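# Undo two captive screws on the right switch fan tray

## Task

On the switch's right-hand fan tray (right as seen when facing the switch), back out both captive screws, the one above the handle and the one below it, by turning each knob counterclockwise until that screw pops free of its thread. The fan tray must remain fully seated in its slot, the fan trays on the lower shelf must finish exactly as they began, and at the end the gripper must be open with the arm moved away. Keep everything inside the work area: the switch slots, the lower shelf (where a loose ESD tray sits), and the space above and between them.

## Robot and tools

ROBOT. One six-joint arm with a two-finger parallel gripper and a single fisheye camera, cam_wrist (504x504), mounted at the hand. A flat block sticks out about 9 cm from the wrist-roll axis toward the gripper's +x and turns with it, so allow for it near the switch.

FRAME. Positions are in metres in the scene frame. The origin is on the table top straight below the arm base, +z is up, and +y lies to the left when looking along +x. The base may be slightly tilted. The gripper's fingers point along its own +z and close along its own y. end_effector_position is the spot between the closed pads. Closed fingertips reach about 19 mm past it, open ones about 6 mm. While closing, the tips move about 13 mm farther out, so leave that gap above surfaces. At long reach the reported hand position can be off.

JOINT ORDER. Every row and every per-joint list in a result uses this order: elbow, wrist pitch, shoulder, wrist roll, waist, forearm roll. Ignore any other naming order. Ranges in radians: elbow -4.224 to 0.061, wrist pitch -2.164 to 2.164, shoulder -2.304 to 2.304, wrist roll -6.283 to 6.283, waist -6.283 to 6.283, forearm roll -6.283 to 6.283. Actual ends may differ by up to 0.010. A target more than 0.010 beyond an end, and farther out than the last reported angle, gets the call refused. Targets past the real end are clipped, and "joint sent to its limit" may appear. Turning a screw counterclockwise will likely use the wrist roll joint.

ROW FORMAT. One row is 9 plain numbers: the six joint angles above as absolute target angles in radians (not offsets), then gripper position, gripper force_limit, gripper speed, each from -1 to 1. Position: +1 is fully open (85 mm), about -0.8 is where the pads touch, -1 squeezes until blocked. force_limit on a 40 mm object is roughly 20 N at -1, 128 N at 0 and 235 N at +1. Thin or tiny objects get less force. speed is roughly 20 mm/s at -1, 85 at 0 and 150 at +1, and faster closing adds a few newtons.

TOOLS.
execute_actions(actions): a list of actions run in order. Each action is a table of 1 to 15 rows, and each row lasts one control step of 1/30 s. A short table keeps repeating its last row until 15 steps are done. An empty list only returns the current state and images.
move(target, speed, blocking): target is a single 9-number row of absolute joint angles plus gripper values. All joints travel together, so the hand traces a curve. speed (0.01 to 2 rad/s, default 0.5) is the top speed of the joint with the longest way to go. A path lasts between 0.5 and 10 s and stops short if it would take longer. It does not avoid obstacles. Gripper values are sent at the start. With blocking=false you get a result after 0.5 s while the arm keeps going. Then use wait or stop before sending other motion. The result adds a "move:" line giving how it ended (done, off_target, moving, held, fault), limits=held or limits=none, and the joint farthest from its target.
wait(seconds): 0 to 10 s. The arm holds its last command, and a running move continues.
stop(): brakes a running move. The fingers keep moving.
zoom_image(camera, region): camera is "cam_wrist" and region is [x0, y0, x1, y1] in image pixels from the top-left, at most 504x504.
finished_scene(scene): ends the given scene number for good, after the arm has held its last command. Only call it once the screws are free, the gripper is open and the arm is clear.

CONTROLLER. Each step, a joint's target is held within 0.623 rad of its measured angle. If the targets would move the hand more than 70 mm from where it is, they are scaled back. Joint targets ramp at up to 3.14 rad/s. "Joint targets" in a result shows what the joints are currently being driven to. To keep a joint still, resend that value. "joint command not followed" means the clearance check changed targets, and the mount counts as part of the arm.

GRIPPING. Send -1 and keep sending it. object_status 2 means the fingers were stopped while closing, so something is held. 0 means moving, 1 means blocked while opening, 3 means at the target or pads touching. position_measured is in counts: 3 open, about 78 for 60 mm, 130 for 40 mm, 180 for 20 mm, 230 pads touching. New force or speed values only apply after a position change of at least 0.01. To grip more softly, open first.

SAFETY. If contact torque reaches a joint's load limit (N m: waist 54.6, shoulder 54.6, elbow 45.5, forearm roll 24.5, wrist pitch 17.2, wrist roll 17.2), the arm backs off, pauses 10 s and drops the rest of the call. Torque readings have offsets and noise. Holding loads heats the motors: MOTOR HOT appears from 65 °C, and at 80 °C an OVER-TEMPERATURE FAULT brakes the arm until it cools. Fast moves and targets far past contact push harder. Do not pull the fan tray out, bump the lower trays or the ESD tray, drop or knock anything out of the work area, or slam into the switch. Approach slowly.

CAMERA. cam_wrist is a fisheye (K=[[238.13, 0, 254.748], [0, 237.892, 250.937], [0, 0, 1]], D=[0.12, 0, 0, 0], theta_max_deg=73.8). Its pose follows from the joint readings. Results list any changed calibration.

Each tool is called after ">>>" as name(argument=value, ...) on one line, values as JSON.

## Session

I'll start by checking the current state and camera view.

>>> execute_actions(actions=[])

Scene clock: 0.00 s.
end_effector_position=(+0.5677, -0.1956, +0.2669) position_measured=3 object_status=3 end_effector_quat_wxyz=(-0.156, +0.743, +0.113, +0.641) end_effector_velocity=(+0.000, +0.001, +0.000) end_effector_angular_velocity=(-0.000, -0.000, +0.001)
Joint names: [elbow, wrist pitch, shoulder, wrist roll, waist, forearm roll]
Joint positions: [-0.804 -1.569 -0.804  0.109 -0.795  1.947]
Joint velocities: [-0.    -0.    -0.    -0.     0.001  0.   ]
Joint torques (N m, as the arm reports them, + toward a larger angle): no reading
Joint targets: [-0.804 -1.569 -0.804 0.109 -0.795 1.947]

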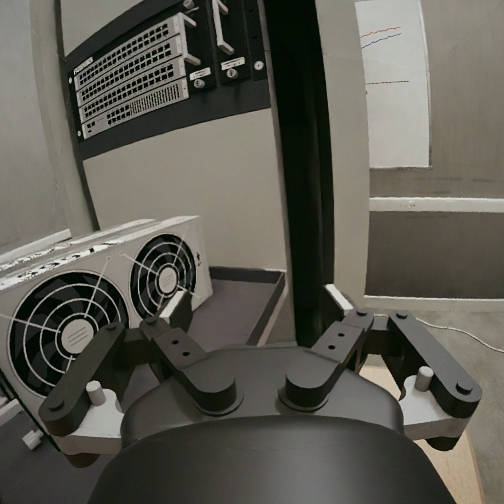

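>>> zoom_image(camera="cam_wrist", region=[60, 0, 290, 160])

Region (60, 0, 290, 160) of cam_wrist's 504x504 image, scaled by 2.191, with more detail than that image has; it fills the top 351 rows of this view, and the rest is white.

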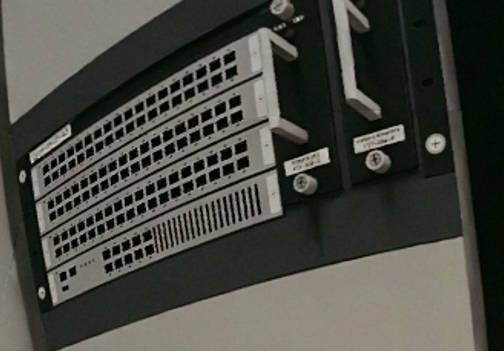

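>>> move(target=[-0.546, -1.226, -0.062, 0.234, -0.334, 2.783, 1, 0, 0], speed=0.5)

Scene clock: 17.80 s.
end_effector_position=(+0.6508, -0.0903, +0.5198) position_measured=3 object_status=3 end_effector_quat_wxyz=(-0.001, +0.707, -0.000, +0.707) end_effector_velocity=(-0.000, +0.000, +0.001) end_effector_angular_velocity=(+0.000, -0.001, -0.001)
Joint names: [elbow, wrist pitch, shoulder, wrist roll, waist, forearm roll]
Joint positions: [-0.546 -1.226 -0.062  0.234 -0.334  2.783]
Joint velocities: [ 0.001  0.001  0.003 -0.     0.001  0.003]
Joint torques (N m, as the arm reports them, + toward a larger angle): [-24.05  -2.28  17.12   0.07   1.92   0.83]
Joint targets: [-0.546 -1.226 -0.062 0.234 -0.334 2.783]
move: done; limits=none; farthest joint: the waist, 0.000 radians from its target (0.461 radians at the start)
camera_calibration (this result's frames):
cam_wrist: T_world_to_cam=[[0.000160867, -0.999829, -0.0184835, -0.0746173], [-0.232445, 0.0179398, -0.972444, 0.692897], [0.972609, 0.00445284, -0.232403, -0.364644], [0, 0, 0, 1]] pos_world=[0.515729, -0.0854113, 0.58768]

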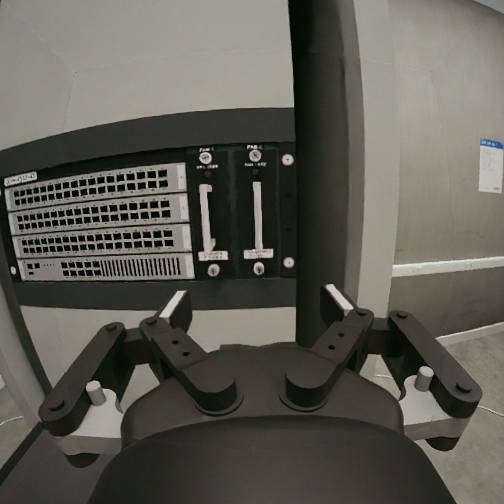

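>>> zoom_image(camera="cam_wrist", region=[180, 135, 310, 290])

Region (180, 135, 310, 290) of cam_wrist's 504x504 image, scaled by 3.252, with more detail than that image has; it fills the left 423 columns of this view, and the rest is white.

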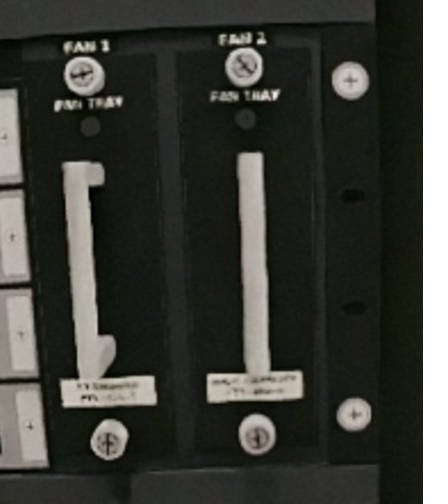

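>>> move(target=[-0.8290, -1.1950, -0.3266, 0.1982, -0.2477, 2.8714, -0.1, 0, 0], speed=0.4)

Scene clock: 22.93 s.
end_effector_position=(+0.7606, -0.0893, +0.4936) position_measured=141 object_status=3 end_effector_quat_wxyz=(-0.000, +0.708, -0.000, +0.707) end_effector_velocity=(+0.001, -0.000, -0.001) end_effector_angular_velocity=(+0.002, +0.001, -0.001)
Joint names: [elbow, wrist pitch, shoulder, wrist roll, waist, forearm roll]
Joint positions: [-0.829 -1.195 -0.326  0.198 -0.248  2.871]
Joint velocities: [-0.003  0.001 -0.003  0.001  0.001  0.002]
Joint torques (N m, as the arm reports them, + toward a larger angle): [-25.1   -2.29  26.86   0.21  -0.78   1.32]
Joint targets: [-0.829 -1.195 -0.327 0.198 -0.248 2.871]
move: done; limits=none; farthest joint: the waist, 0.000 radians from its target (0.086 radians at the start)
camera_calibration (this result's frames):
cam_wrist: T_world_to_cam=[[0.0000168239, -0.999836, -0.0180918, -0.0742122], [-0.232877, 0.0175905, -0.972347, 0.693173], [0.972506, 0.00422953, -0.232838, -0.47721], [0, 0, 0, 1]] pos_world=[0.625515, -0.084375, 0.561549]

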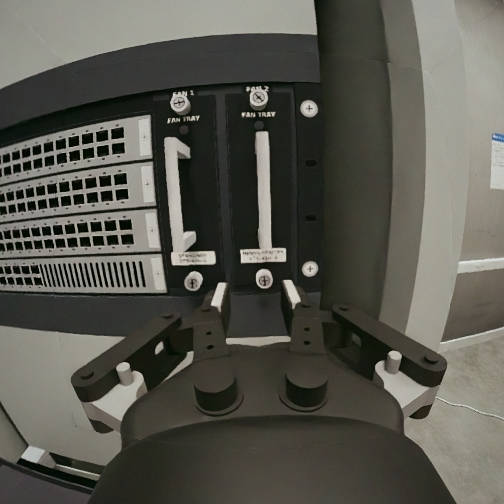

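>>> zoom_image(camera="cam_wrist", region=[170, 220, 340, 350])

Region (170, 220, 340, 350) of cam_wrist's 504x504 image, scaled by 2.965, with more detail than that image has; it fills the top 385 rows of this view, and the rest is white.

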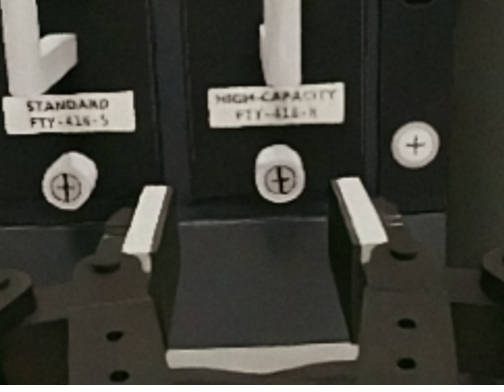

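>>> move(target=[-0.9050, -1.1701, -0.3763, 0.2069, -0.2499, 2.8663, -0.1, 0, 0], speed=0.15)

>>> zoom_image(camera="cam_wrist", region=[170, 220, 340, 350])

Scene clock: 26.93 s.
end_effector_position=(+0.7856, -0.0968, +0.4936) position_measured=141 object_status=3 end_effector_quat_wxyz=(-0.000, +0.708, -0.000, +0.707) end_effector_velocity=(+0.001, -0.000, +0.000) end_effector_angular_velocity=(+0.000, -0.000, +0.000)
Joint names: [elbow, wrist pitch, shoulder, wrist roll, waist, forearm roll]
Joint positions: [-0.905 -1.17  -0.376  0.207 -0.25   2.866]
Joint velocities: [-0.002  0.    -0.001  0.    -0.    -0.   ]
Joint torques (N m, as the arm reports them, + toward a larger angle): [-24.95  -2.35  25.59   0.12   0.12   1.38]
Joint targets: [-0.905 -1.170 -0.376 0.207 -0.250 2.866]
move: done; limits=none; farthest joint: the waist, 0.000 radians from its target (0.002 radians at the start)
camera_calibration (this result's frames):
cam_wrist: T_world_to_cam=[[-0.000047926, -0.999836, -0.0180946, -0.0816802], [-0.232807, 0.0176085, -0.972364, 0.699049], [0.972523, 0.00416594, -0.23277, -0.501601], [0, 0, 0, 1]] pos_world=[0.650558, -0.0918864, 0.561495]

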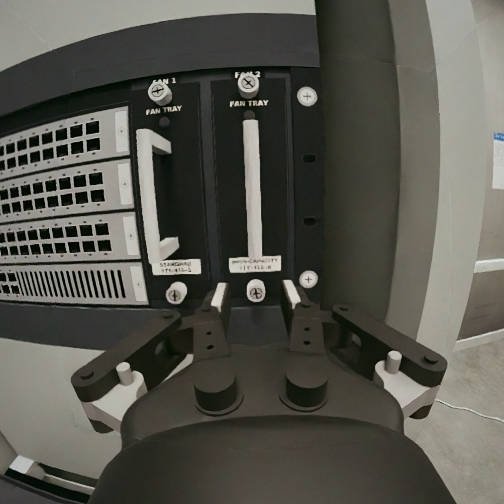

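Region (170, 220, 340, 350) of cam_wrist's 504x504 image, scaled by 2.965, with more detail than that image has; it fills the top 385 rows of this view, and the rest is white.

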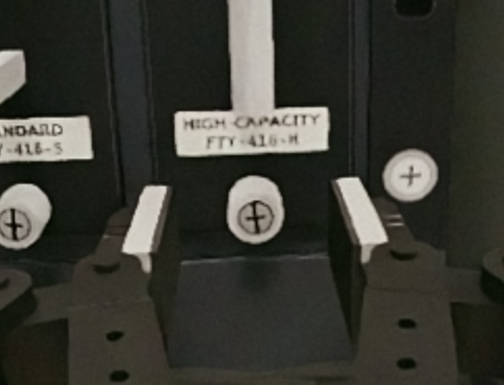

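>>> move(target=[-0.9395, -1.1567, -0.3979, 0.2075, -0.2438, 2.8712, -0.1, -0.5, 0], speed=0.08)

>>> zoom_image(camera="cam_wrist", region=[170, 220, 340, 350])

Scene clock: 31.20 s.
end_effector_position=(+0.7976, -0.0968, +0.4935) position_measured=141 object_status=3 end_effector_quat_wxyz=(-0.000, +0.708, -0.000, +0.707) end_effector_velocity=(+0.001, -0.000, +0.000) end_effector_angular_velocity=(-0.000, -0.000, -0.000)
Joint names: [elbow, wrist pitch, shoulder, wrist roll, waist, forearm roll]
Joint positions: [-0.939 -1.157 -0.398  0.207 -0.244  2.871]
Joint velocities: [-0.002  0.001 -0.001  0.     0.    -0.   ]
Joint torques (N m, as the arm reports them, + toward a larger angle): [-25.53  -1.99  26.56   0.02  -0.89   1.14]
Joint targets: [-0.940 -1.157 -0.398 0.208 -0.244 2.871]
move: done; limits=none; farthest joint: the waist, 0.000 radians from its target (0.006 radians at the start)
camera_calibration (this result's frames):
cam_wrist: T_world_to_cam=[[0.0000367107, -0.999836, -0.0181101, -0.0817024], [-0.23296, 0.0176033, -0.972327, 0.70185], [0.972486, 0.00425462, -0.232921, -0.513177], [0, 0, 0, 1]] pos_world=[0.662564, -0.0918605, 0.561419]

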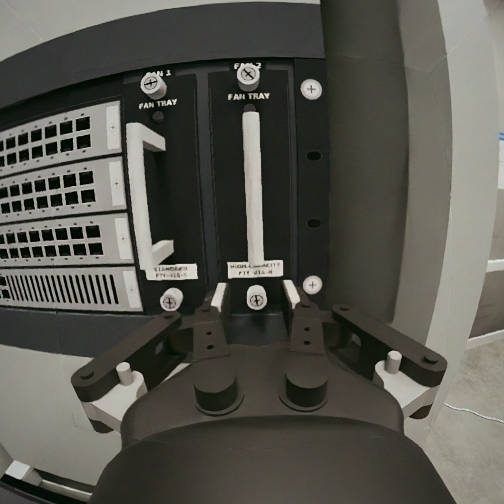

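Region (170, 220, 340, 350) of cam_wrist's 504x504 image, scaled by 2.965, with more detail than that image has; it fills the top 385 rows of this view, and the rest is white.

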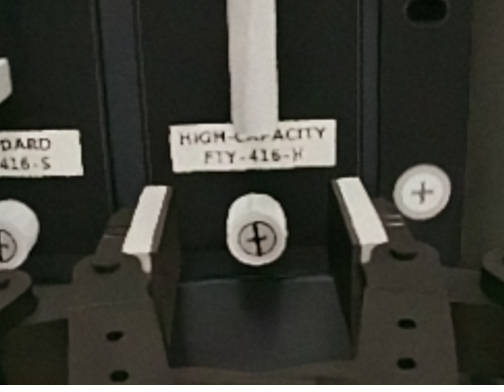

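>>> execute_actions(actions=[[[-0.9395, -1.1567, -0.3979, 0.2075, -0.2438, 2.8712, -1, -0.5, 0]], [[-0.9395, -1.1567, -0.3979, 0.2075, -0.2438, 2.8712, -1, -0.5, 0]]])

>>> zoom_image(camera="cam_wrist", region=[170, 220, 340, 350])

Scene clock: 32.40 s.
end_effector_position=(+0.7976, -0.0971, +0.4935) position_measured=203 object_status=2 end_effector_quat_wxyz=(-0.000, +0.708, -0.001, +0.707) end_effector_velocity=(-0.000, -0.000, +0.000) end_effector_angular_velocity=(-0.001, -0.000, +0.000)
Joint names: [elbow, wrist pitch, shoulder, wrist roll, waist, forearm roll]
Joint positions: [-0.939 -1.157 -0.398  0.207 -0.244  2.871]
Joint velocities: [ 0.    -0.     0.    -0.    -0.001 -0.001]
Joint torques (N m, as the arm reports them, + toward a larger angle): [-26.51  -2.3   26.27   0.18   9.86  -3.02]
Joint targets: [-0.940 -1.157 -0.398 0.208 -0.244 2.871]
camera_calibration (this result's frames):
cam_wrist: T_world_to_cam=[[-0.000540049, -0.999834, -0.0181962, -0.0814995], [-0.232971, 0.0178213, -0.97232, 0.701882], [0.972484, 0.00371407, -0.232942, -0.513233], [0, 0, 0, 1]] pos_world=[0.662585, -0.0920883, 0.561418]

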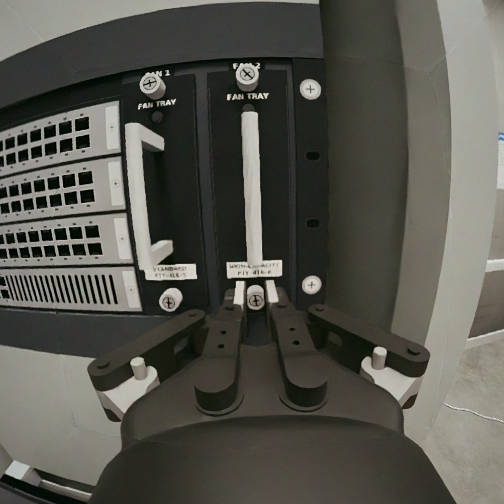

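Region (170, 220, 340, 350) of cam_wrist's 504x504 image, scaled by 2.965, with more detail than that image has; it fills the top 385 rows of this view, and the rest is white.

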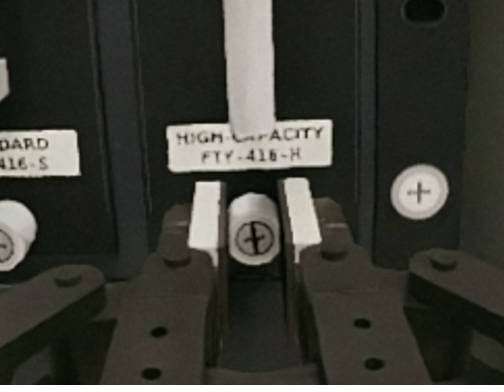

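>>> execute_actions(actions=[[[-0.9395, -1.1567, -0.3979, 0.2075, -0.2458, 2.8712, -1, -0.5, 0]], [[-0.9395, -1.1567, -0.3979, 0.2075, -0.2458, 2.8712, -1, -0.5, 0]]])

Scene clock: 33.63 s.
end_effector_position=(+0.7975, -0.0978, +0.4936) position_measured=203 object_status=2 end_effector_quat_wxyz=(+0.000, +0.708, -0.001, +0.707) end_effector_velocity=(+0.000, -0.000, +0.000) end_effector_angular_velocity=(-0.000, -0.000, -0.000)
Joint names: [elbow, wrist pitch, shoulder, wrist roll, waist, forearm roll]
Joint positions: [-0.94  -1.157 -0.398  0.208 -0.245  2.871]
Joint velocities: [-0.  0.  0.  0. -0.  0.]
Joint torques (N m, as the arm reports them, + toward a larger angle): [-26.49  -2.11  28.97   0.34  -9.18   5.12]
Joint targets: [-0.940 -1.157 -0.398 0.208 -0.246 2.871]
camera_calibration (this result's frames):
cam_wrist: T_world_to_cam=[[-0.00103089, -0.999842, -0.017771, -0.0820337], [-0.232863, 0.0175225, -0.972352, 0.701844], [0.972509, 0.00313582, -0.232844, -0.513216], [0, 0, 0, 1]] pos_world=[0.662456, -0.0927095, 0.561482]

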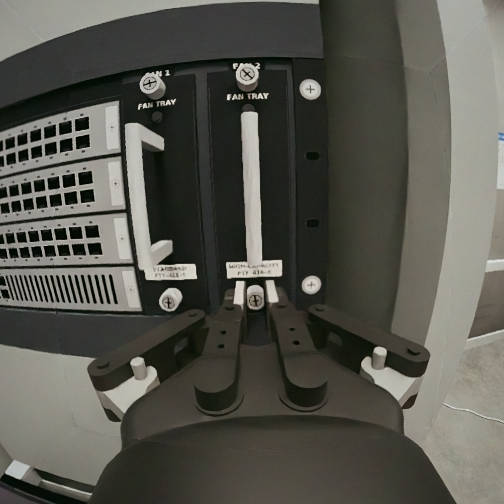

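>>> move(target=[-0.9395, -1.1567, -0.3979, -0.30, -0.2448, 2.8712, -1, -0.5, 0], speed=0.4)

>>> zoom_image(camera="cam_wrist", region=[150, 180, 360, 350])

Scene clock: 35.73 s.
end_effector_position=(+0.7975, -0.0975, +0.4935) position_measured=203 object_status=2 end_effector_quat_wxyz=(+0.177, +0.685, +0.177, +0.684) end_effector_velocity=(-0.000, -0.000, +0.000) end_effector_angular_velocity=(-0.002, -0.000, -0.000)
Joint names: [elbow, wrist pitch, shoulder, wrist roll, waist, forearm roll]
Joint positions: [-0.939 -1.157 -0.398 -0.3   -0.245  2.871]
Joint velocities: [ 0.    -0.001 -0.    -0.002 -0.    -0.   ]
Joint torques (N m, as the arm reports them, + toward a larger angle): [-29.66  -2.    27.38   0.32  -9.35   7.71]
Joint targets: [-0.940 -1.157 -0.398 -0.300 -0.245 2.871]
move: done; limits=none; farthest joint: the waist, 0.000 radians from its target (0.001 radians at the start)
camera_calibration (this result's frames):
cam_wrist: T_world_to_cam=[[-0.0000597817, -0.882665, 0.470003, -0.311799], [-0.233212, -0.457031, -0.858333, 0.599511], [0.972426, -0.109662, -0.205821, -0.537533], [0, 0, 0, 1]] pos_world=[0.662505, -0.060166, 0.550491]

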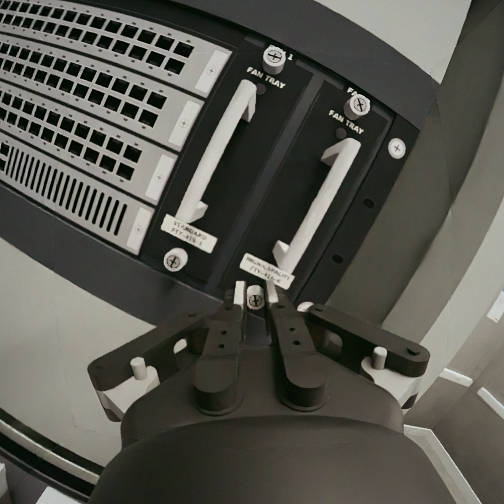

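Region (150, 180, 360, 350) of cam_wrist's 504x504 image, scaled by 2.400, with more detail than that image has; it fills the top 408 rows of this view, and the rest is white.

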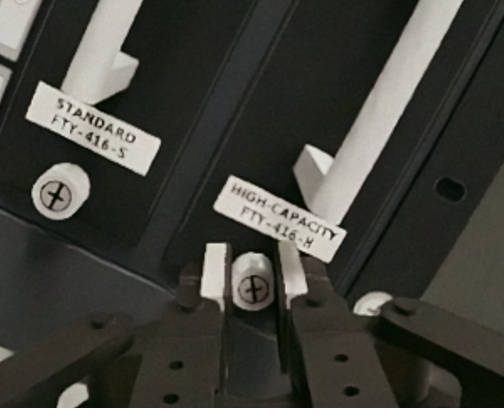

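>>> execute_actions(actions=[[[-0.9395, -1.1567, -0.3979, -0.30, -0.2448, 2.8712, -0.36, -0.5, 0.5]], [[-0.9393, -1.1598, -0.4009, 0.0, -0.2445, 2.8719, -0.36, -0.5, 0.5],[-0.9393, -1.1598, -0.4009, 0.1, -0.2445, 2.8719, -0.36, -0.5, 0.5],[-0.9393, -1.1598, -0.4009, 0.2, -0.2445, 2.8719, -0.36, -0.5, 0.5],[-0.9393, -1.1598, -0.4009, 0.3, -0.2445, 2.8719, -0.36, -0.5, 0.5],[-0.9393, -1.1598, -0.4009, 0.4, -0.2445, 2.8719, -0.36, -0.5, 0.5],[-0.9393, -1.1598, -0.4009, 0.5, -0.2445, 2.8719, -0.36, -0.5, 0.5],[-0.9393, -1.1598, -0.4009, 0.6, -0.2445, 2.8719, -0.36, -0.5, 0.5],[-0.9393, -1.1598, -0.4009, 0.7, -0.2445, 2.8719, -0.36, -0.5, 0.5],[-0.9393, -1.1598, -0.4009, 0.8, -0.2445, 2.8719, -0.36, -0.5, 0.5],[-0.9393, -1.1598, -0.4009, 0.9, -0.2445, 2.8719, -0.36, -0.5, 0.5],[-0.9393, -1.1598, -0.4009, 1.0, -0.2445, 2.8719, -0.36, -0.5, 0.5],[-0.9393, -1.1598, -0.4009, 1.1, -0.2445, 2.8719, -0.36, -0.5, 0.5],[-0.9393, -1.1598, -0.4009, 1.2, -0.2445, 2.8719, -0.36, -0.5, 0.5]], [[-0.9393, -1.1598, -0.4009, 1.2, -0.2445, 2.8719, -0.36, -0.5, 0.5]]])

>>> zoom_image(camera="cam_wrist", region=[150, 180, 360, 350])

Scene clock: 40.47 s.
end_effector_position=(+0.7976, -0.0975, +0.4920) position_measured=174 object_status=3 end_effector_quat_wxyz=(-0.336, +0.622, -0.337, +0.622) end_effector_velocity=(-0.000, -0.001, -0.000) end_effector_angular_velocity=(+0.021, +0.000, -0.001)
Joint names: [elbow, wrist pitch, shoulder, wrist roll, waist, forearm roll]
Joint positions: [-0.939 -1.16  -0.401  1.198 -0.244  2.872]
Joint velocities: [ 0.     0.     0.     0.021 -0.001 -0.   ]
Joint torques (N m, as the arm reports them, + toward a larger angle): [-26.32  -2.22  28.95   0.1    0.8    1.43]
Joint targets: [-0.939 -1.160 -0.401 1.200 -0.244 2.872]
camera_calibration (this result's frames):
cam_wrist: T_world_to_cam=[[-0.00168138, -0.532252, -0.846585, 0.372089], [-0.231502, 0.823795, -0.517464, 0.554062], [0.972833, 0.195116, -0.124602, -0.548446], [0, 0, 0, 1]] pos_world=[0.662438, -0.151378, 0.533375]

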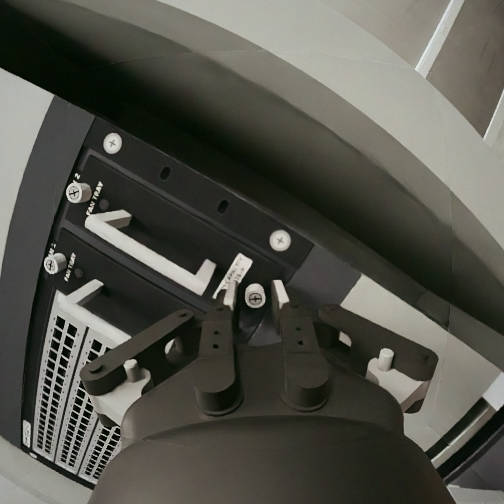

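Region (150, 180, 360, 350) of cam_wrist's 504x504 image, scaled by 2.400, with more detail than that image has; it fills the top 408 rows of this view, and the rest is white.

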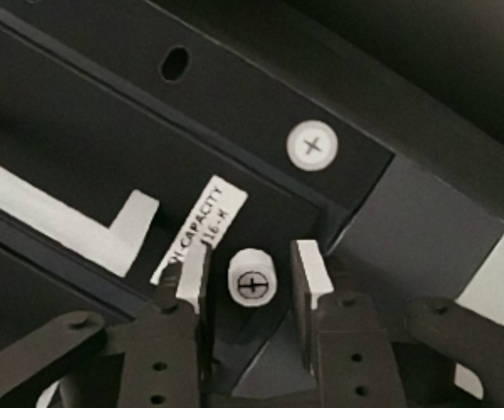

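>>> execute_actions(actions=[[[-0.9393, -1.1598, -0.4009, 1.2, -0.2445, 2.8719, -1, -0.5, 0.5]]])

>>> move(target=[-0.9393, -1.1598, -0.4009, -0.8, -0.2445, 2.8719, -1, -0.5, 0.5], speed=1.0)

>>> zoom_image(camera="cam_wrist", region=[150, 180, 360, 350])

Scene clock: 41.33 s.
end_effector_position=(+0.7975, -0.0975, +0.4921) position_measured=203 object_status=2 end_effector_quat_wxyz=(-0.337, +0.622, -0.338, +0.621) end_effector_velocity=(-0.000, -0.001, -0.000) end_effector_angular_velocity=(+0.001, +0.001, -0.001)
Joint names: [elbow, wrist pitch, shoulder, wrist roll, waist, forearm roll]
Joint positions: [-0.939 -1.16  -0.401  1.2   -0.245  2.872]
Joint velocities: [-0.     0.001 -0.     0.001 -0.001  0.   ]
Joint torques (N m, as the arm reports them, + toward a larger angle): [-27.51  -1.53  26.06   0.06   1.29   1.62]
Joint targets: [-0.939 -1.160 -0.401 1.200 -0.244 2.872]
camera_calibration (this result's frames):
cam_wrist: T_world_to_cam=[[-0.00131307, -0.530511, -0.847677, 0.372607], [-0.231409, 0.82483, -0.515854, 0.553294], [0.972856, 0.195483, -0.123848, -0.548732], [0, 0, 0, 1]] pos_world=[0.662364, -0.151434, 0.53331]

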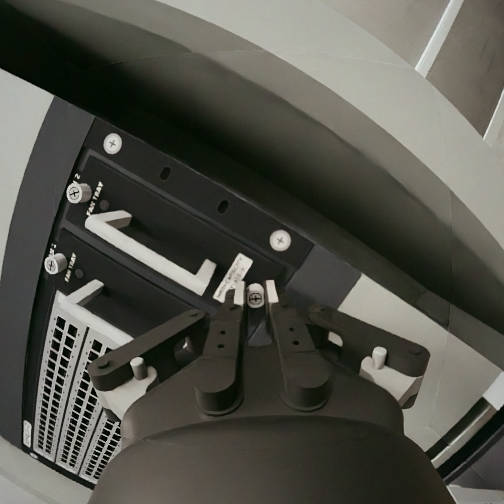

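Scene clock: 44.03 s.
end_effector_position=(+0.7975, -0.0975, +0.4921) position_measured=203 object_status=2 end_effector_quat_wxyz=(+0.341, +0.620, +0.341, +0.619) end_effector_velocity=(-0.000, -0.002, +0.000) end_effector_angular_velocity=(-0.003, +0.000, -0.003)
Joint names: [elbow, wrist pitch, shoulder, wrist roll, waist, forearm roll]
Joint positions: [-0.939 -1.16  -0.401 -0.8   -0.245  2.872]
Joint velocities: [-0.     0.001  0.    -0.003 -0.003 -0.   ]
Joint torques (N m, as the arm reports them, + toward a larger angle): [-32.61   0.12  24.4    0.15   3.42   0.12]
Joint targets: [-0.939 -1.160 -0.401 -0.800 -0.244 2.872]
move: done; limits=none; farthest joint: the waist, 0.000 radians from its target (0.000 radians at the start)
camera_calibration (this result's frames):
cam_wrist: T_world_to_cam=[[0.000391769, -0.550229, 0.835014, -0.458717], [-0.232798, -0.812122, -0.535035, 0.404233], [0.972525, -0.19418, -0.12841, -0.584249], [0, 0, 0, 1]] pos_world=[0.662481, -0.0375623, 0.52429]

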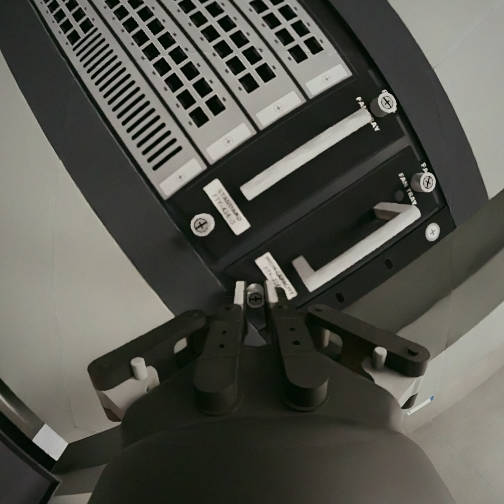

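Region (150, 180, 360, 350) of cam_wrist's 504x504 image, scaled by 2.400, with more detail than that image has; it fills the top 408 rows of this view, and the rest is white.

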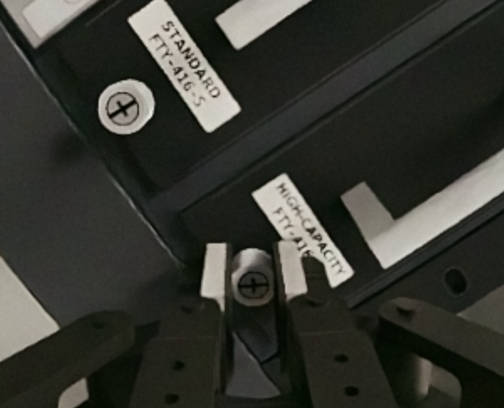

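>>> execute_actions(actions=[[[-0.9393, -1.1598, -0.4009, -0.8, -0.2445, 2.8719, -0.5, -0.5, 0.5]], [[-0.9393, -1.1598, -0.4009, -0.8, -0.2445, 2.8719, -1, -0.5, 0.5]]])

>>> move(target=[-0.9393, -1.1598, -0.4009, -1.4, -0.2445, 2.8719, -1, -0.5, 0.5], speed=0.4)

>>> zoom_image(camera="cam_wrist", region=[150, 180, 400, 380])

Scene clock: 45.90 s.
end_effector_position=(+0.7975, -0.0976, +0.4920) position_measured=203 object_status=2 end_effector_quat_wxyz=(+0.341, +0.620, +0.341, +0.619) end_effector_velocity=(+0.000, +0.000, -0.000) end_effector_angular_velocity=(+0.000, +0.001, -0.000)
Joint names: [elbow, wrist pitch, shoulder, wrist roll, waist, forearm roll]
Joint positions: [-0.939 -1.16  -0.401 -0.8   -0.245  2.872]
Joint velocities: [-0.     0.001 -0.     0.     0.     0.   ]
Joint torques (N m, as the arm reports them, + toward a larger angle): [-26.7   -1.68  25.83  -0.03   0.99   0.52]
Joint targets: [-0.939 -1.160 -0.401 -0.800 -0.244 2.872]
camera_calibration (this result's frames):
cam_wrist: T_world_to_cam=[[0.000474406, -0.550041, 0.835137, -0.458792], [-0.232908, -0.812231, -0.534822, 0.404159], [0.972499, -0.194256, -0.128494, -0.584197], [0, 0, 0, 1]] pos_world=[0.662481, -0.0375687, 0.524242]

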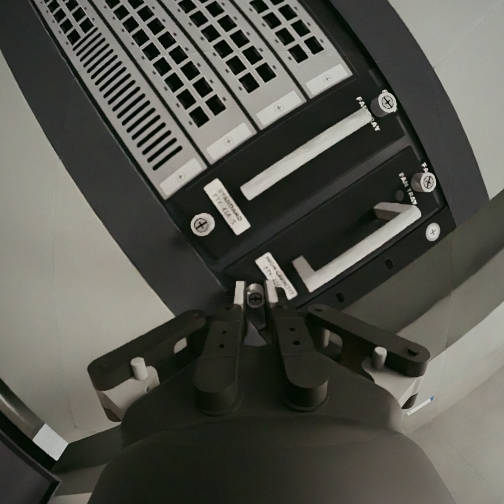

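Scene clock: 47.97 s.
end_effector_position=(+0.7976, -0.0975, +0.4920) position_measured=203 object_status=2 end_effector_quat_wxyz=(+0.508, +0.492, +0.509, +0.491) end_effector_velocity=(-0.000, -0.001, -0.000) end_effector_angular_velocity=(-0.002, +0.001, -0.002)
Joint names: [elbow, wrist pitch, shoulder, wrist roll, waist, forearm roll]
Joint positions: [-0.939 -1.16  -0.401 -1.4   -0.245  2.872]
Joint velocities: [-0.     0.001 -0.    -0.002 -0.001  0.   ]
Joint torques (N m, as the arm reports them, + toward a larger angle): [-28.09  -0.9   24.96   0.11   4.55   0.16]
Joint targets: [-0.939 -1.160 -0.401 -1.400 -0.244 2.872]
move: done; limits=none; farthest joint: the waist, 0.000 radians from its target (0.000 radians at the start)
camera_calibration (this result's frames):
cam_wrist: T_world_to_cam=[[0.00114069, 0.0174195, 0.999848, -0.48504], [-0.232308, -0.97249, 0.0172079, 0.116473], [0.972642, -0.232292, 0.00293739, -0.652709], [0, 0, 0, 1]] pos_world=[0.662463, -0.0299009, 0.484879]

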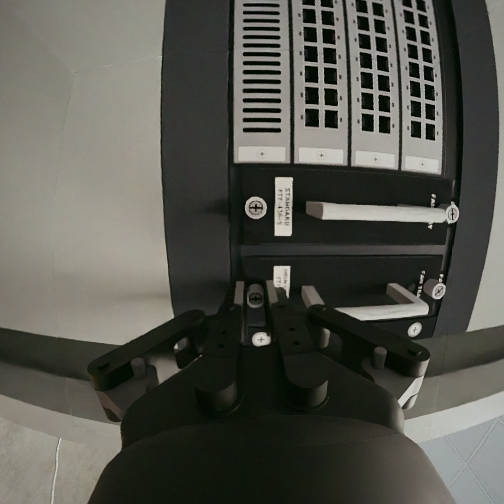

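Region (150, 180, 400, 380) of cam_wrist's 504x504 image, scaled by 2.016, with more detail than that image has; it fills the top 403 rows of this view, and the rest is white.

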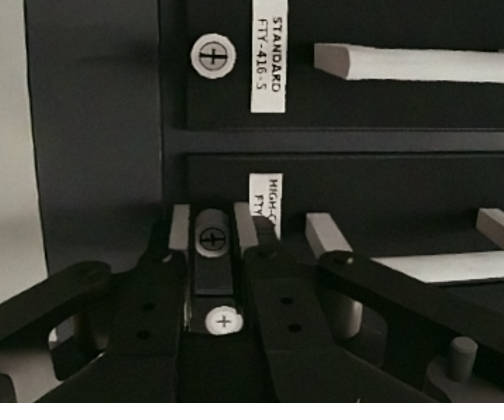

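>>> execute_actions(actions=[
[[-0.9393,-1.1598,-0.4009,-1.4,-0.2445,2.8719,-0.5,-0.5,0.5],[-0.9393,-1.1598,-0.4009,-1.4,-0.2445,2.8719,-0.5,-0.5,0.5],[-0.9393,-1.1598,-0.4009,-1.4,-0.2445,2.8719,-0.5,-0.5,0.5],[-0.9393,-1.1598,-0.4009,-1.4,-0.2445,2.8719,-0.5,-0.5,0.5],[-0.9393,-1.1598,-0.4009,-1.4,-0.2445,2.8719,-0.5,-0.5,0.5],[-0.9393,-1.1598,-0.4009,-1.4,-0.2445,2.8719,-0.5,-0.5,0.5],[-0.9393,-1.1598,-0.4009,-1.4,-0.2445,2.8719,-1,-0.5,0.5]],
[[-0.9393,-1.1598,-0.4009,-1.4533,-0.2445,2.8719,-1,-0.5,0.5],[-0.9393,-1.1598,-0.4009,-1.5067,-0.2445,2.8719,-1,-0.5,0.5],[-0.9393,-1.1598,-0.4009,-1.56,-0.2445,2.8719,-1,-0.5,0.5],[-0.9393,-1.1598,-0.4009,-1.6133,-0.2445,2.8719,-1,-0.5,0.5],[-0.9393,-1.1598,-0.4009,-1.6667,-0.2445,2.8719,-1,-0.5,0.5],[-0.9393,-1.1598,-0.4009,-1.72,-0.2445,2.8719,-1,-0.5,0.5],[-0.9393,-1.1598,-0.4009,-1.7733,-0.2445,2.8719,-1,-0.5,0.5],[-0.9393,-1.1598,-0.4009,-1.8267,-0.2445,2.8719,-1,-0.5,0.5],[-0.9393,-1.1598,-0.4009,-1.88,-0.2445,2.8719,-1,-0.5,0.5],[-0.9393,-1.1598,-0.4009,-1.9333,-0.2445,2.8719,-1,-0.5,0.5],[-0.9393,-1.1598,-0.4009,-1.9867,-0.2445,2.8719,-1,-0.5,0.5],[-0.9393,-1.1598,-0.4009,-2.04,-0.2445,2.8719,-1,-0.5,0.5],[-0.9393,-1.1598,-0.4009,-2.0933,-0.2445,2.8719,-1,-0.5,0.5],[-0.9393,-1.1598,-0.4009,-2.1467,-0.2445,2.8719,-1,-0.5,0.5],[-0.9393,-1.1598,-0.4009,-2.2,-0.2445,2.8719,-1,-0.5,0.5]],
[[-0.9393,-1.1598,-0.4009,-2.2533,-0.2445,2.8719,-1,-0.5,0.5],[-0.9393,-1.1598,-0.4009,-2.3067,-0.2445,2.8719,-1,-0.5,0.5],[-0.9393,-1.1598,-0.4009,-2.36,-0.2445,2.8719,-1,-0.5,0.5],[-0.9393,-1.1598,-0.4009,-2.4133,-0.2445,2.8719,-1,-0.5,0.5],[-0.9393,-1.1598,-0.4009,-2.4667,-0.2445,2.8719,-1,-0.5,0.5],[-0.9393,-1.1598,-0.4009,-2.52,-0.2445,2.8719,-1,-0.5,0.5],[-0.9393,-1.1598,-0.4009,-2.5733,-0.2445,2.8719,-1,-0.5,0.5],[-0.9393,-1.1598,-0.4009,-2.6267,-0.2445,2.8719,-1,-0.5,0.5],[-0.9393,-1.1598,-0.4009,-2.68,-0.2445,2.8719,-1,-0.5,0.5],[-0.9393,-1.1598,-0.4009,-2.7333,-0.2445,2.8719,-1,-0.5,0.5],[-0.9393,-1.1598,-0.4009,-2.7867,-0.2445,2.8719,-1,-0.5,0.5],[-0.9393,-1.1598,-0.4009,-2.84,-0.2445,2.8719,-1,-0.5,0.5],[-0.9393,-1.1598,-0.4009,-2.8933,-0.2445,2.8719,-1,-0.5,0.5],[-0.9393,-1.1598,-0.4009,-2.9467,-0.2445,2.8719,-1,-0.5,0.5],[-0.9393,-1.1598,-0.4009,-3.0,-0.2445,2.8719,-1,-0.5,0.5]]
])

Scene clock: 51.70 s.
end_effector_position=(+0.7975, -0.0976, +0.4919) position_measured=203 object_status=2 end_effector_quat_wxyz=(+0.703, +0.069, +0.704, +0.068) end_effector_velocity=(+0.000, -0.000, -0.000) end_effector_angular_velocity=(-1.592, +0.003, +0.002)
Joint names: [elbow, wrist pitch, shoulder, wrist roll, waist, forearm roll]
Joint positions: [-0.939 -1.16  -0.401 -2.743 -0.245  2.872]
Joint velocities: [-0.     0.001 -0.    -1.592  0.     0.   ]
Joint torques (N m, as the arm reports them, + toward a larger angle): [-25.36  -1.7   25.57   0.1   -1.03   2.05]
Joint targets: [-0.939 -1.160 -0.401 -3.000 -0.244 2.872]
camera_calibration (this result's frames):
cam_wrist: T_world_to_cam=[[0.00123682, 0.97798, 0.208695, -0.00206218], [-0.23019, -0.202813, 0.951777, -0.269864], [0.973145, -0.0492168, 0.224871, -0.744388], [0, 0, 0, 1]] pos_world=[0.66228, -0.0893515, 0.424672]

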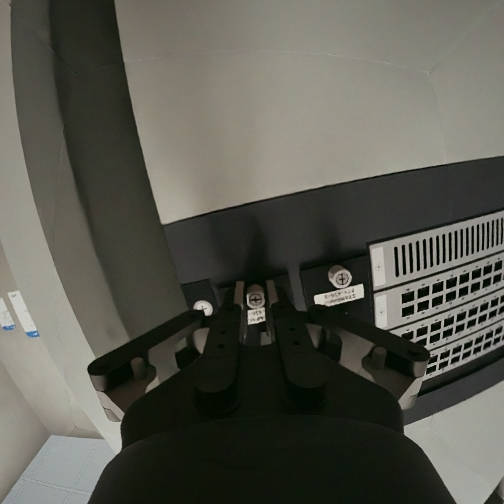

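>>> move(target=[-0.9393, -1.1598, -0.4009, -6.2, -0.2445, 2.8719, -1, -0.5, 0.5], speed=1.6)

>>> zoom_image(camera="cam_wrist", region=[150, 180, 360, 350])

Scene clock: 55.43 s.
end_effector_position=(+0.7975, -0.0974, +0.4920) position_measured=203 object_status=2 end_effector_quat_wxyz=(+0.043, +0.706, +0.043, +0.705) end_effector_velocity=(+0.000, +0.001, -0.000) end_effector_angular_velocity=(-0.003, +0.001, +0.001)
Joint names: [elbow, wrist pitch, shoulder, wrist roll, waist, forearm roll]
Joint positions: [-0.939 -1.16  -0.401 -6.2   -0.244  2.872]
Joint velocities: [-0.     0.001  0.    -0.003  0.001 -0.   ]
Joint torques (N m, as the arm reports them, + toward a larger angle): [-33.95   1.39  17.91   0.11   1.51   2.1 ]
Joint targets: [-0.939 -1.160 -0.401 -6.200 -0.244 2.872]
move: done; limits=none; farthest joint: the waist, 0.000 radians from its target (0.000 radians at the start)
camera_calibration (this result's frames):
cam_wrist: T_world_to_cam=[[-0.000616894, -0.99449, 0.104827, -0.141839], [-0.232699, -0.101806, -0.967206, 0.686064], [0.972549, -0.0249898, -0.231354, -0.517112], [0, 0, 0, 1]] pos_world=[0.662475, -0.0841344, 0.558797]

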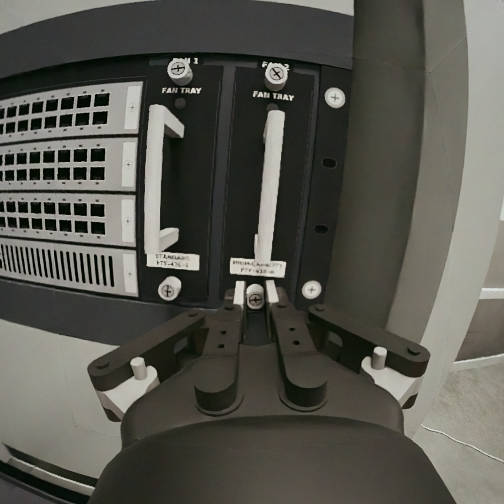

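Region (150, 180, 360, 350) of cam_wrist's 504x504 image, scaled by 2.400, with more detail than that image has; it fills the top 408 rows of this view, and the rest is white.

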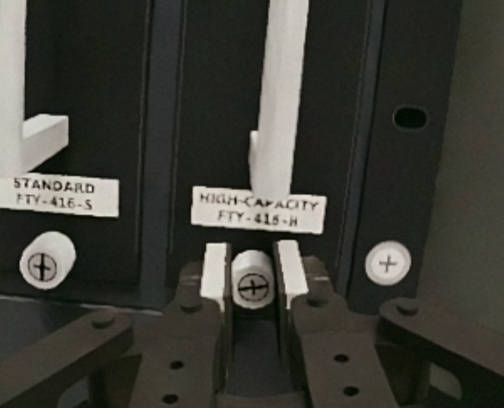

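>>> execute_actions(actions=[[[-0.93786, -1.16036, -0.4000, -6.2, -0.24475, 2.8717, -1, -0.5, 0.5]]])

Scene clock: 56.87 s.
end_effector_position=(+0.7973, -0.0975, +0.4920) position_measured=203 object_status=2 end_effector_quat_wxyz=(+0.044, +0.706, +0.043, +0.705) end_effector_velocity=(-0.000, -0.001, +0.000) end_effector_angular_velocity=(-0.001, -0.000, -0.000)
Joint names: [elbow, wrist pitch, shoulder, wrist roll, waist, forearm roll]
Joint positions: [-0.939 -1.16  -0.4   -6.2   -0.245  2.872]
Joint velocities: [ 0.001 -0.001  0.    -0.001 -0.001 -0.001]
Joint torques (N m, as the arm reports them, + toward a larger angle): [-28.42   0.45  23.63   0.    -0.97   2.4 ]
Joint targets: [-0.938 -1.160 -0.400 -6.200 -0.245 2.872]
camera_calibration (this result's frames):
cam_wrist: T_world_to_cam=[[-0.000703302, -0.994461, 0.1051, -0.141946], [-0.233186, -0.10204, -0.967064, 0.68628], [0.972432, -0.0251879, -0.231822, -0.516593], [0, 0, 0, 1]] pos_world=[0.662282, -0.084144, 0.558837]

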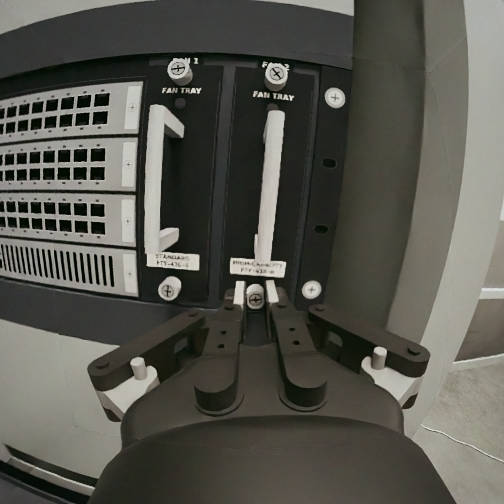

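>>> execute_actions(actions=[
[[-0.9393,-1.1598,-0.4009,-6.2,-0.2445,2.8719,-0.42,-0.5,0.5],[-0.9393,-1.1598,-0.4009,-6.2,-0.2445,2.8719,-0.42,-0.5,0.5],[-0.9393,-1.1598,-0.4009,-6.2,-0.2445,2.8719,-0.42,-0.5,0.5],[-0.9393,-1.1598,-0.4009,-6.2,-0.2445,2.8719,-0.42,-0.5,0.5],[-0.9393,-1.1598,-0.4009,-6.2,-0.2445,2.8719,-0.42,-0.5,0.5],[-0.9393,-1.1598,-0.4009,-6.2,-0.2445,2.8719,-0.42,-0.5,0.5],[-0.9393,-1.1598,-0.4009,-6.2,-0.2445,2.8719,-0.42,-0.5,0.5],[-0.9393,-1.1598,-0.4009,6.2,-0.2445,2.8719,-0.42,-0.5,0.5]],
[[-0.9393,-1.1598,-0.4009,6.2,-0.2445,2.8719,-0.42,-0.5,0.5]],
[[-0.9393,-1.1598,-0.4009,6.2,-0.2445,2.8719,-0.42,-0.5,0.5]],
[[-0.9393,-1.1598,-0.4009,6.2,-0.2445,2.8719,-0.42,-0.5,0.5]],
[[-0.9393,-1.1598,-0.4009,6.2,-0.2445,2.8719,-0.42,-0.5,0.5]],
[[-0.9393,-1.1598,-0.4009,6.2,-0.2445,2.8719,-0.42,-0.5,0.5]],
[[-0.9393,-1.1598,-0.4009,6.2,-0.2445,2.8719,-0.42,-0.5,0.5]],
[[-0.9393,-1.1598,-0.4009,6.2,-0.2445,2.8719,-0.42,-0.5,0.5]],
[[-0.9393,-1.1598,-0.4009,6.2,-0.2445,2.8719,-0.42,-0.5,0.5]]
])

Scene clock: 62.37 s.
end_effector_position=(+0.7976, -0.0975, +0.4920) position_measured=182 object_status=3 end_effector_quat_wxyz=(+0.394, +0.588, +0.394, +0.587) end_effector_velocity=(-0.000, -0.001, -0.000) end_effector_angular_velocity=(+2.770, -0.001, -0.004)
Joint names: [elbow, wrist pitch, shoulder, wrist roll, waist, forearm roll]
Joint positions: [-0.939 -1.16  -0.401  5.307 -0.245  2.872]
Joint velocities: [ 0.     0.001  0.     2.771 -0.001 -0.   ]
Joint torques (N m, as the arm reports them, + toward a larger angle): [-25.05  -2.18  27.39   0.19   0.58   1.8 ]
Joint targets: [-0.939 -1.160 -0.401 5.837 -0.244 2.872]
camera_calibration (this result's frames):
cam_wrist: T_world_to_cam=[[0.000871721, -0.394909, 0.91872, -0.48505], [-0.232764, -0.893566, -0.383876, 0.321885], [0.972533, -0.213511, -0.0926996, -0.603747], [0, 0, 0, 1]] pos_world=[0.66251, -0.0328311, 0.513222]

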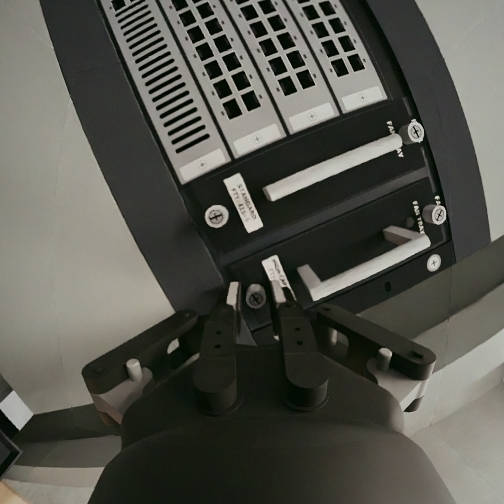

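>>> execute_actions(actions=[
[[-0.9393,-1.1598,-0.4009,6.2,-0.2445,2.8719,-0.42,-0.5,0.5]],
[[-0.9393,-1.1598,-0.4009,6.2,-0.2445,2.8719,-1,-0.5,0.5]]
])

>>> move(target=[-0.9368, -1.16077, -0.39933, 0.0, -0.24494, 2.87154, -1, -0.5, 0.5], speed=2.0)

>>> zoom_image(camera="cam_wrist", region=[150, 180, 360, 350])

Scene clock: 63.83 s.
end_effector_position=(+0.7975, -0.0975, +0.4920) position_measured=203 object_status=2 end_effector_quat_wxyz=(+0.102, +0.700, +0.102, +0.699) end_effector_velocity=(+0.000, -0.000, -0.000) end_effector_angular_velocity=(+0.001, +0.001, -0.000)
Joint names: [elbow, wrist pitch, shoulder, wrist roll, waist, forearm roll]
Joint positions: [-0.939 -1.16  -0.401  6.2   -0.245  2.872]
Joint velocities: [-0.     0.001 -0.     0.001  0.     0.   ]
Joint torques (N m, as the arm reports them, + toward a larger angle): [-26.54  -2.02  26.76   0.14   0.61   0.99]
Joint targets: [-0.939 -1.160 -0.401 6.200 -0.244 2.872]
camera_calibration (this result's frames):
cam_wrist: T_world_to_cam=[[-0.000536412, -0.963341, 0.268279, -0.219361], [-0.232973, -0.260776, -0.936867, 0.655785], [0.972483, -0.0630042, -0.224292, -0.524246], [0, 0, 0, 1]] pos_world=[0.662483, -0.0733357, 0.555649]

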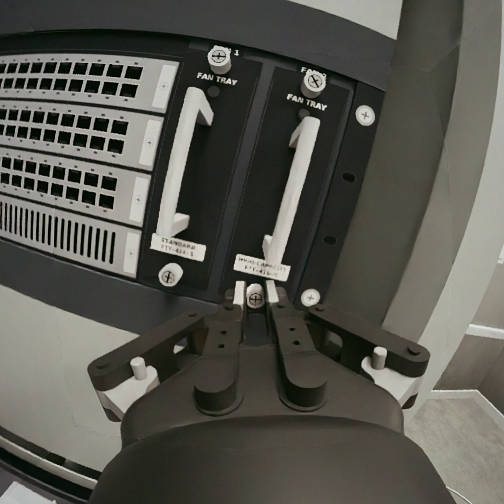

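Scene clock: 67.87 s.
end_effector_position=(+0.7967, -0.0976, +0.4919) position_measured=203 object_status=2 end_effector_quat_wxyz=(+0.073, +0.704, +0.072, +0.703) end_effector_velocity=(-0.000, -0.001, +0.000) end_effector_angular_velocity=(-0.002, -0.001, -0.001)
Joint names: [elbow, wrist pitch, shoulder, wrist roll, waist, forearm roll]
Joint positions: [-0.937 -1.161 -0.399  0.    -0.245  2.872]
Joint velocities: [-0.    -0.     0.    -0.002 -0.001 -0.   ]
Joint torques (N m, as the arm reports them, + toward a larger angle): [-24.88  -1.92  26.6    0.05  -0.99   1.7 ]
Joint targets: [-0.937 -1.161 -0.399 0.000 -0.245 2.872]
move: done; limits=none; farthest joint: the waist, 0.000 radians from its target (0.000 radians at the start)
camera_calibration (this result's frames):
cam_wrist: T_world_to_cam=[[-0.000757934, -0.982359, 0.187003, -0.181111], [-0.233243, -0.181671, -0.955297, 0.672507], [0.972418, -0.0443411, -0.228991, -0.519279], [0, 0, 0, 1]] pos_world=[0.661677, -0.0787662, 0.557402]

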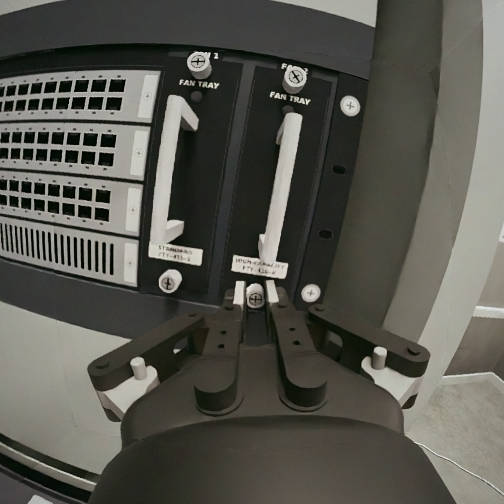

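Region (150, 180, 360, 350) of cam_wrist's 504x504 image, scaled by 2.400, with more detail than that image has; it fills the top 408 rows of this view, and the rest is white.

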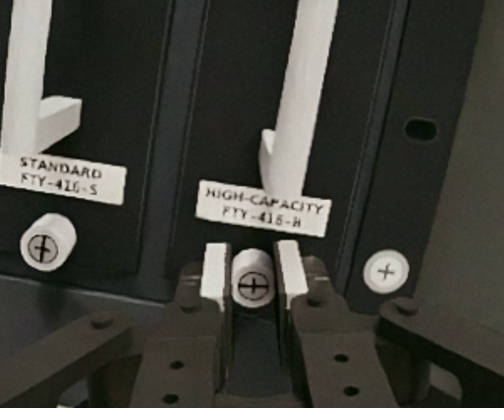

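>>> move(target=[-0.93455, -1.16163, -0.39793, -6.2, -0.24533, 2.87122, -1, -0.5, 0.5], speed=2.0)

>>> zoom_image(camera="cam_wrist", region=[150, 180, 360, 350])

Scene clock: 72.13 s.
end_effector_position=(+0.7959, -0.0976, +0.4919) position_measured=203 object_status=2 end_effector_quat_wxyz=(+0.043, +0.706, +0.043, +0.705) end_effector_velocity=(-0.000, -0.001, +0.000) end_effector_angular_velocity=(-0.003, -0.001, -0.001)
Joint names: [elbow, wrist pitch, shoulder, wrist roll, waist, forearm roll]
Joint positions: [-0.935 -1.161 -0.398 -6.2   -0.245  2.871]
Joint velocities: [-0.    -0.001  0.    -0.003 -0.001 -0.   ]
Joint torques (N m, as the arm reports them, + toward a larger angle): [-22.15  -2.1   29.31   0.22  -0.86   2.11]
Joint targets: [-0.935 -1.162 -0.398 -6.200 -0.245 2.871]
move: done; limits=none; farthest joint: the waist, 0.000 radians from its target (0.000 radians at the start)
camera_calibration (this result's frames):
cam_wrist: T_world_to_cam=[[-0.000892675, -0.994503, 0.104702, -0.141702], [-0.233201, -0.101608, -0.967105, 0.685913], [0.972428, -0.0252799, -0.231829, -0.515277], [0, 0, 0, 1]] pos_world=[0.6609, -0.0842551, 0.55873]

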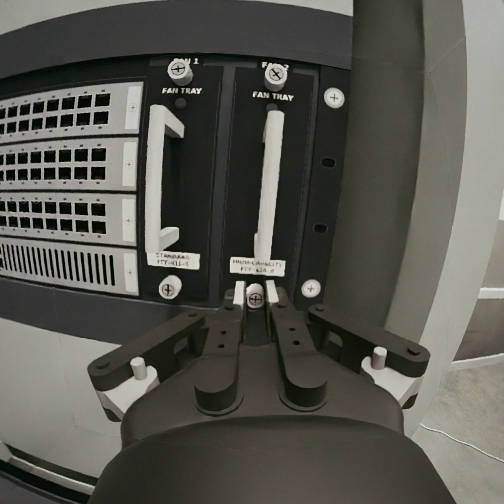

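Region (150, 180, 360, 350) of cam_wrist's 504x504 image, scaled by 2.400, with more detail than that image has; it fills the top 408 rows of this view, and the rest is white.

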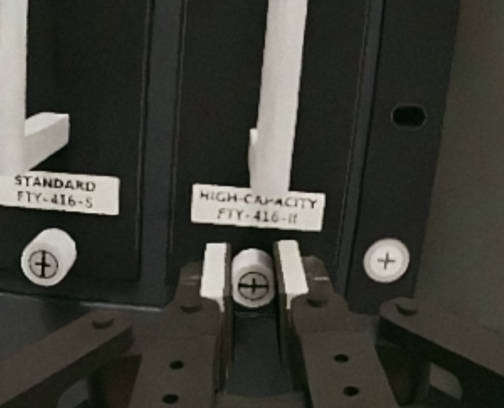

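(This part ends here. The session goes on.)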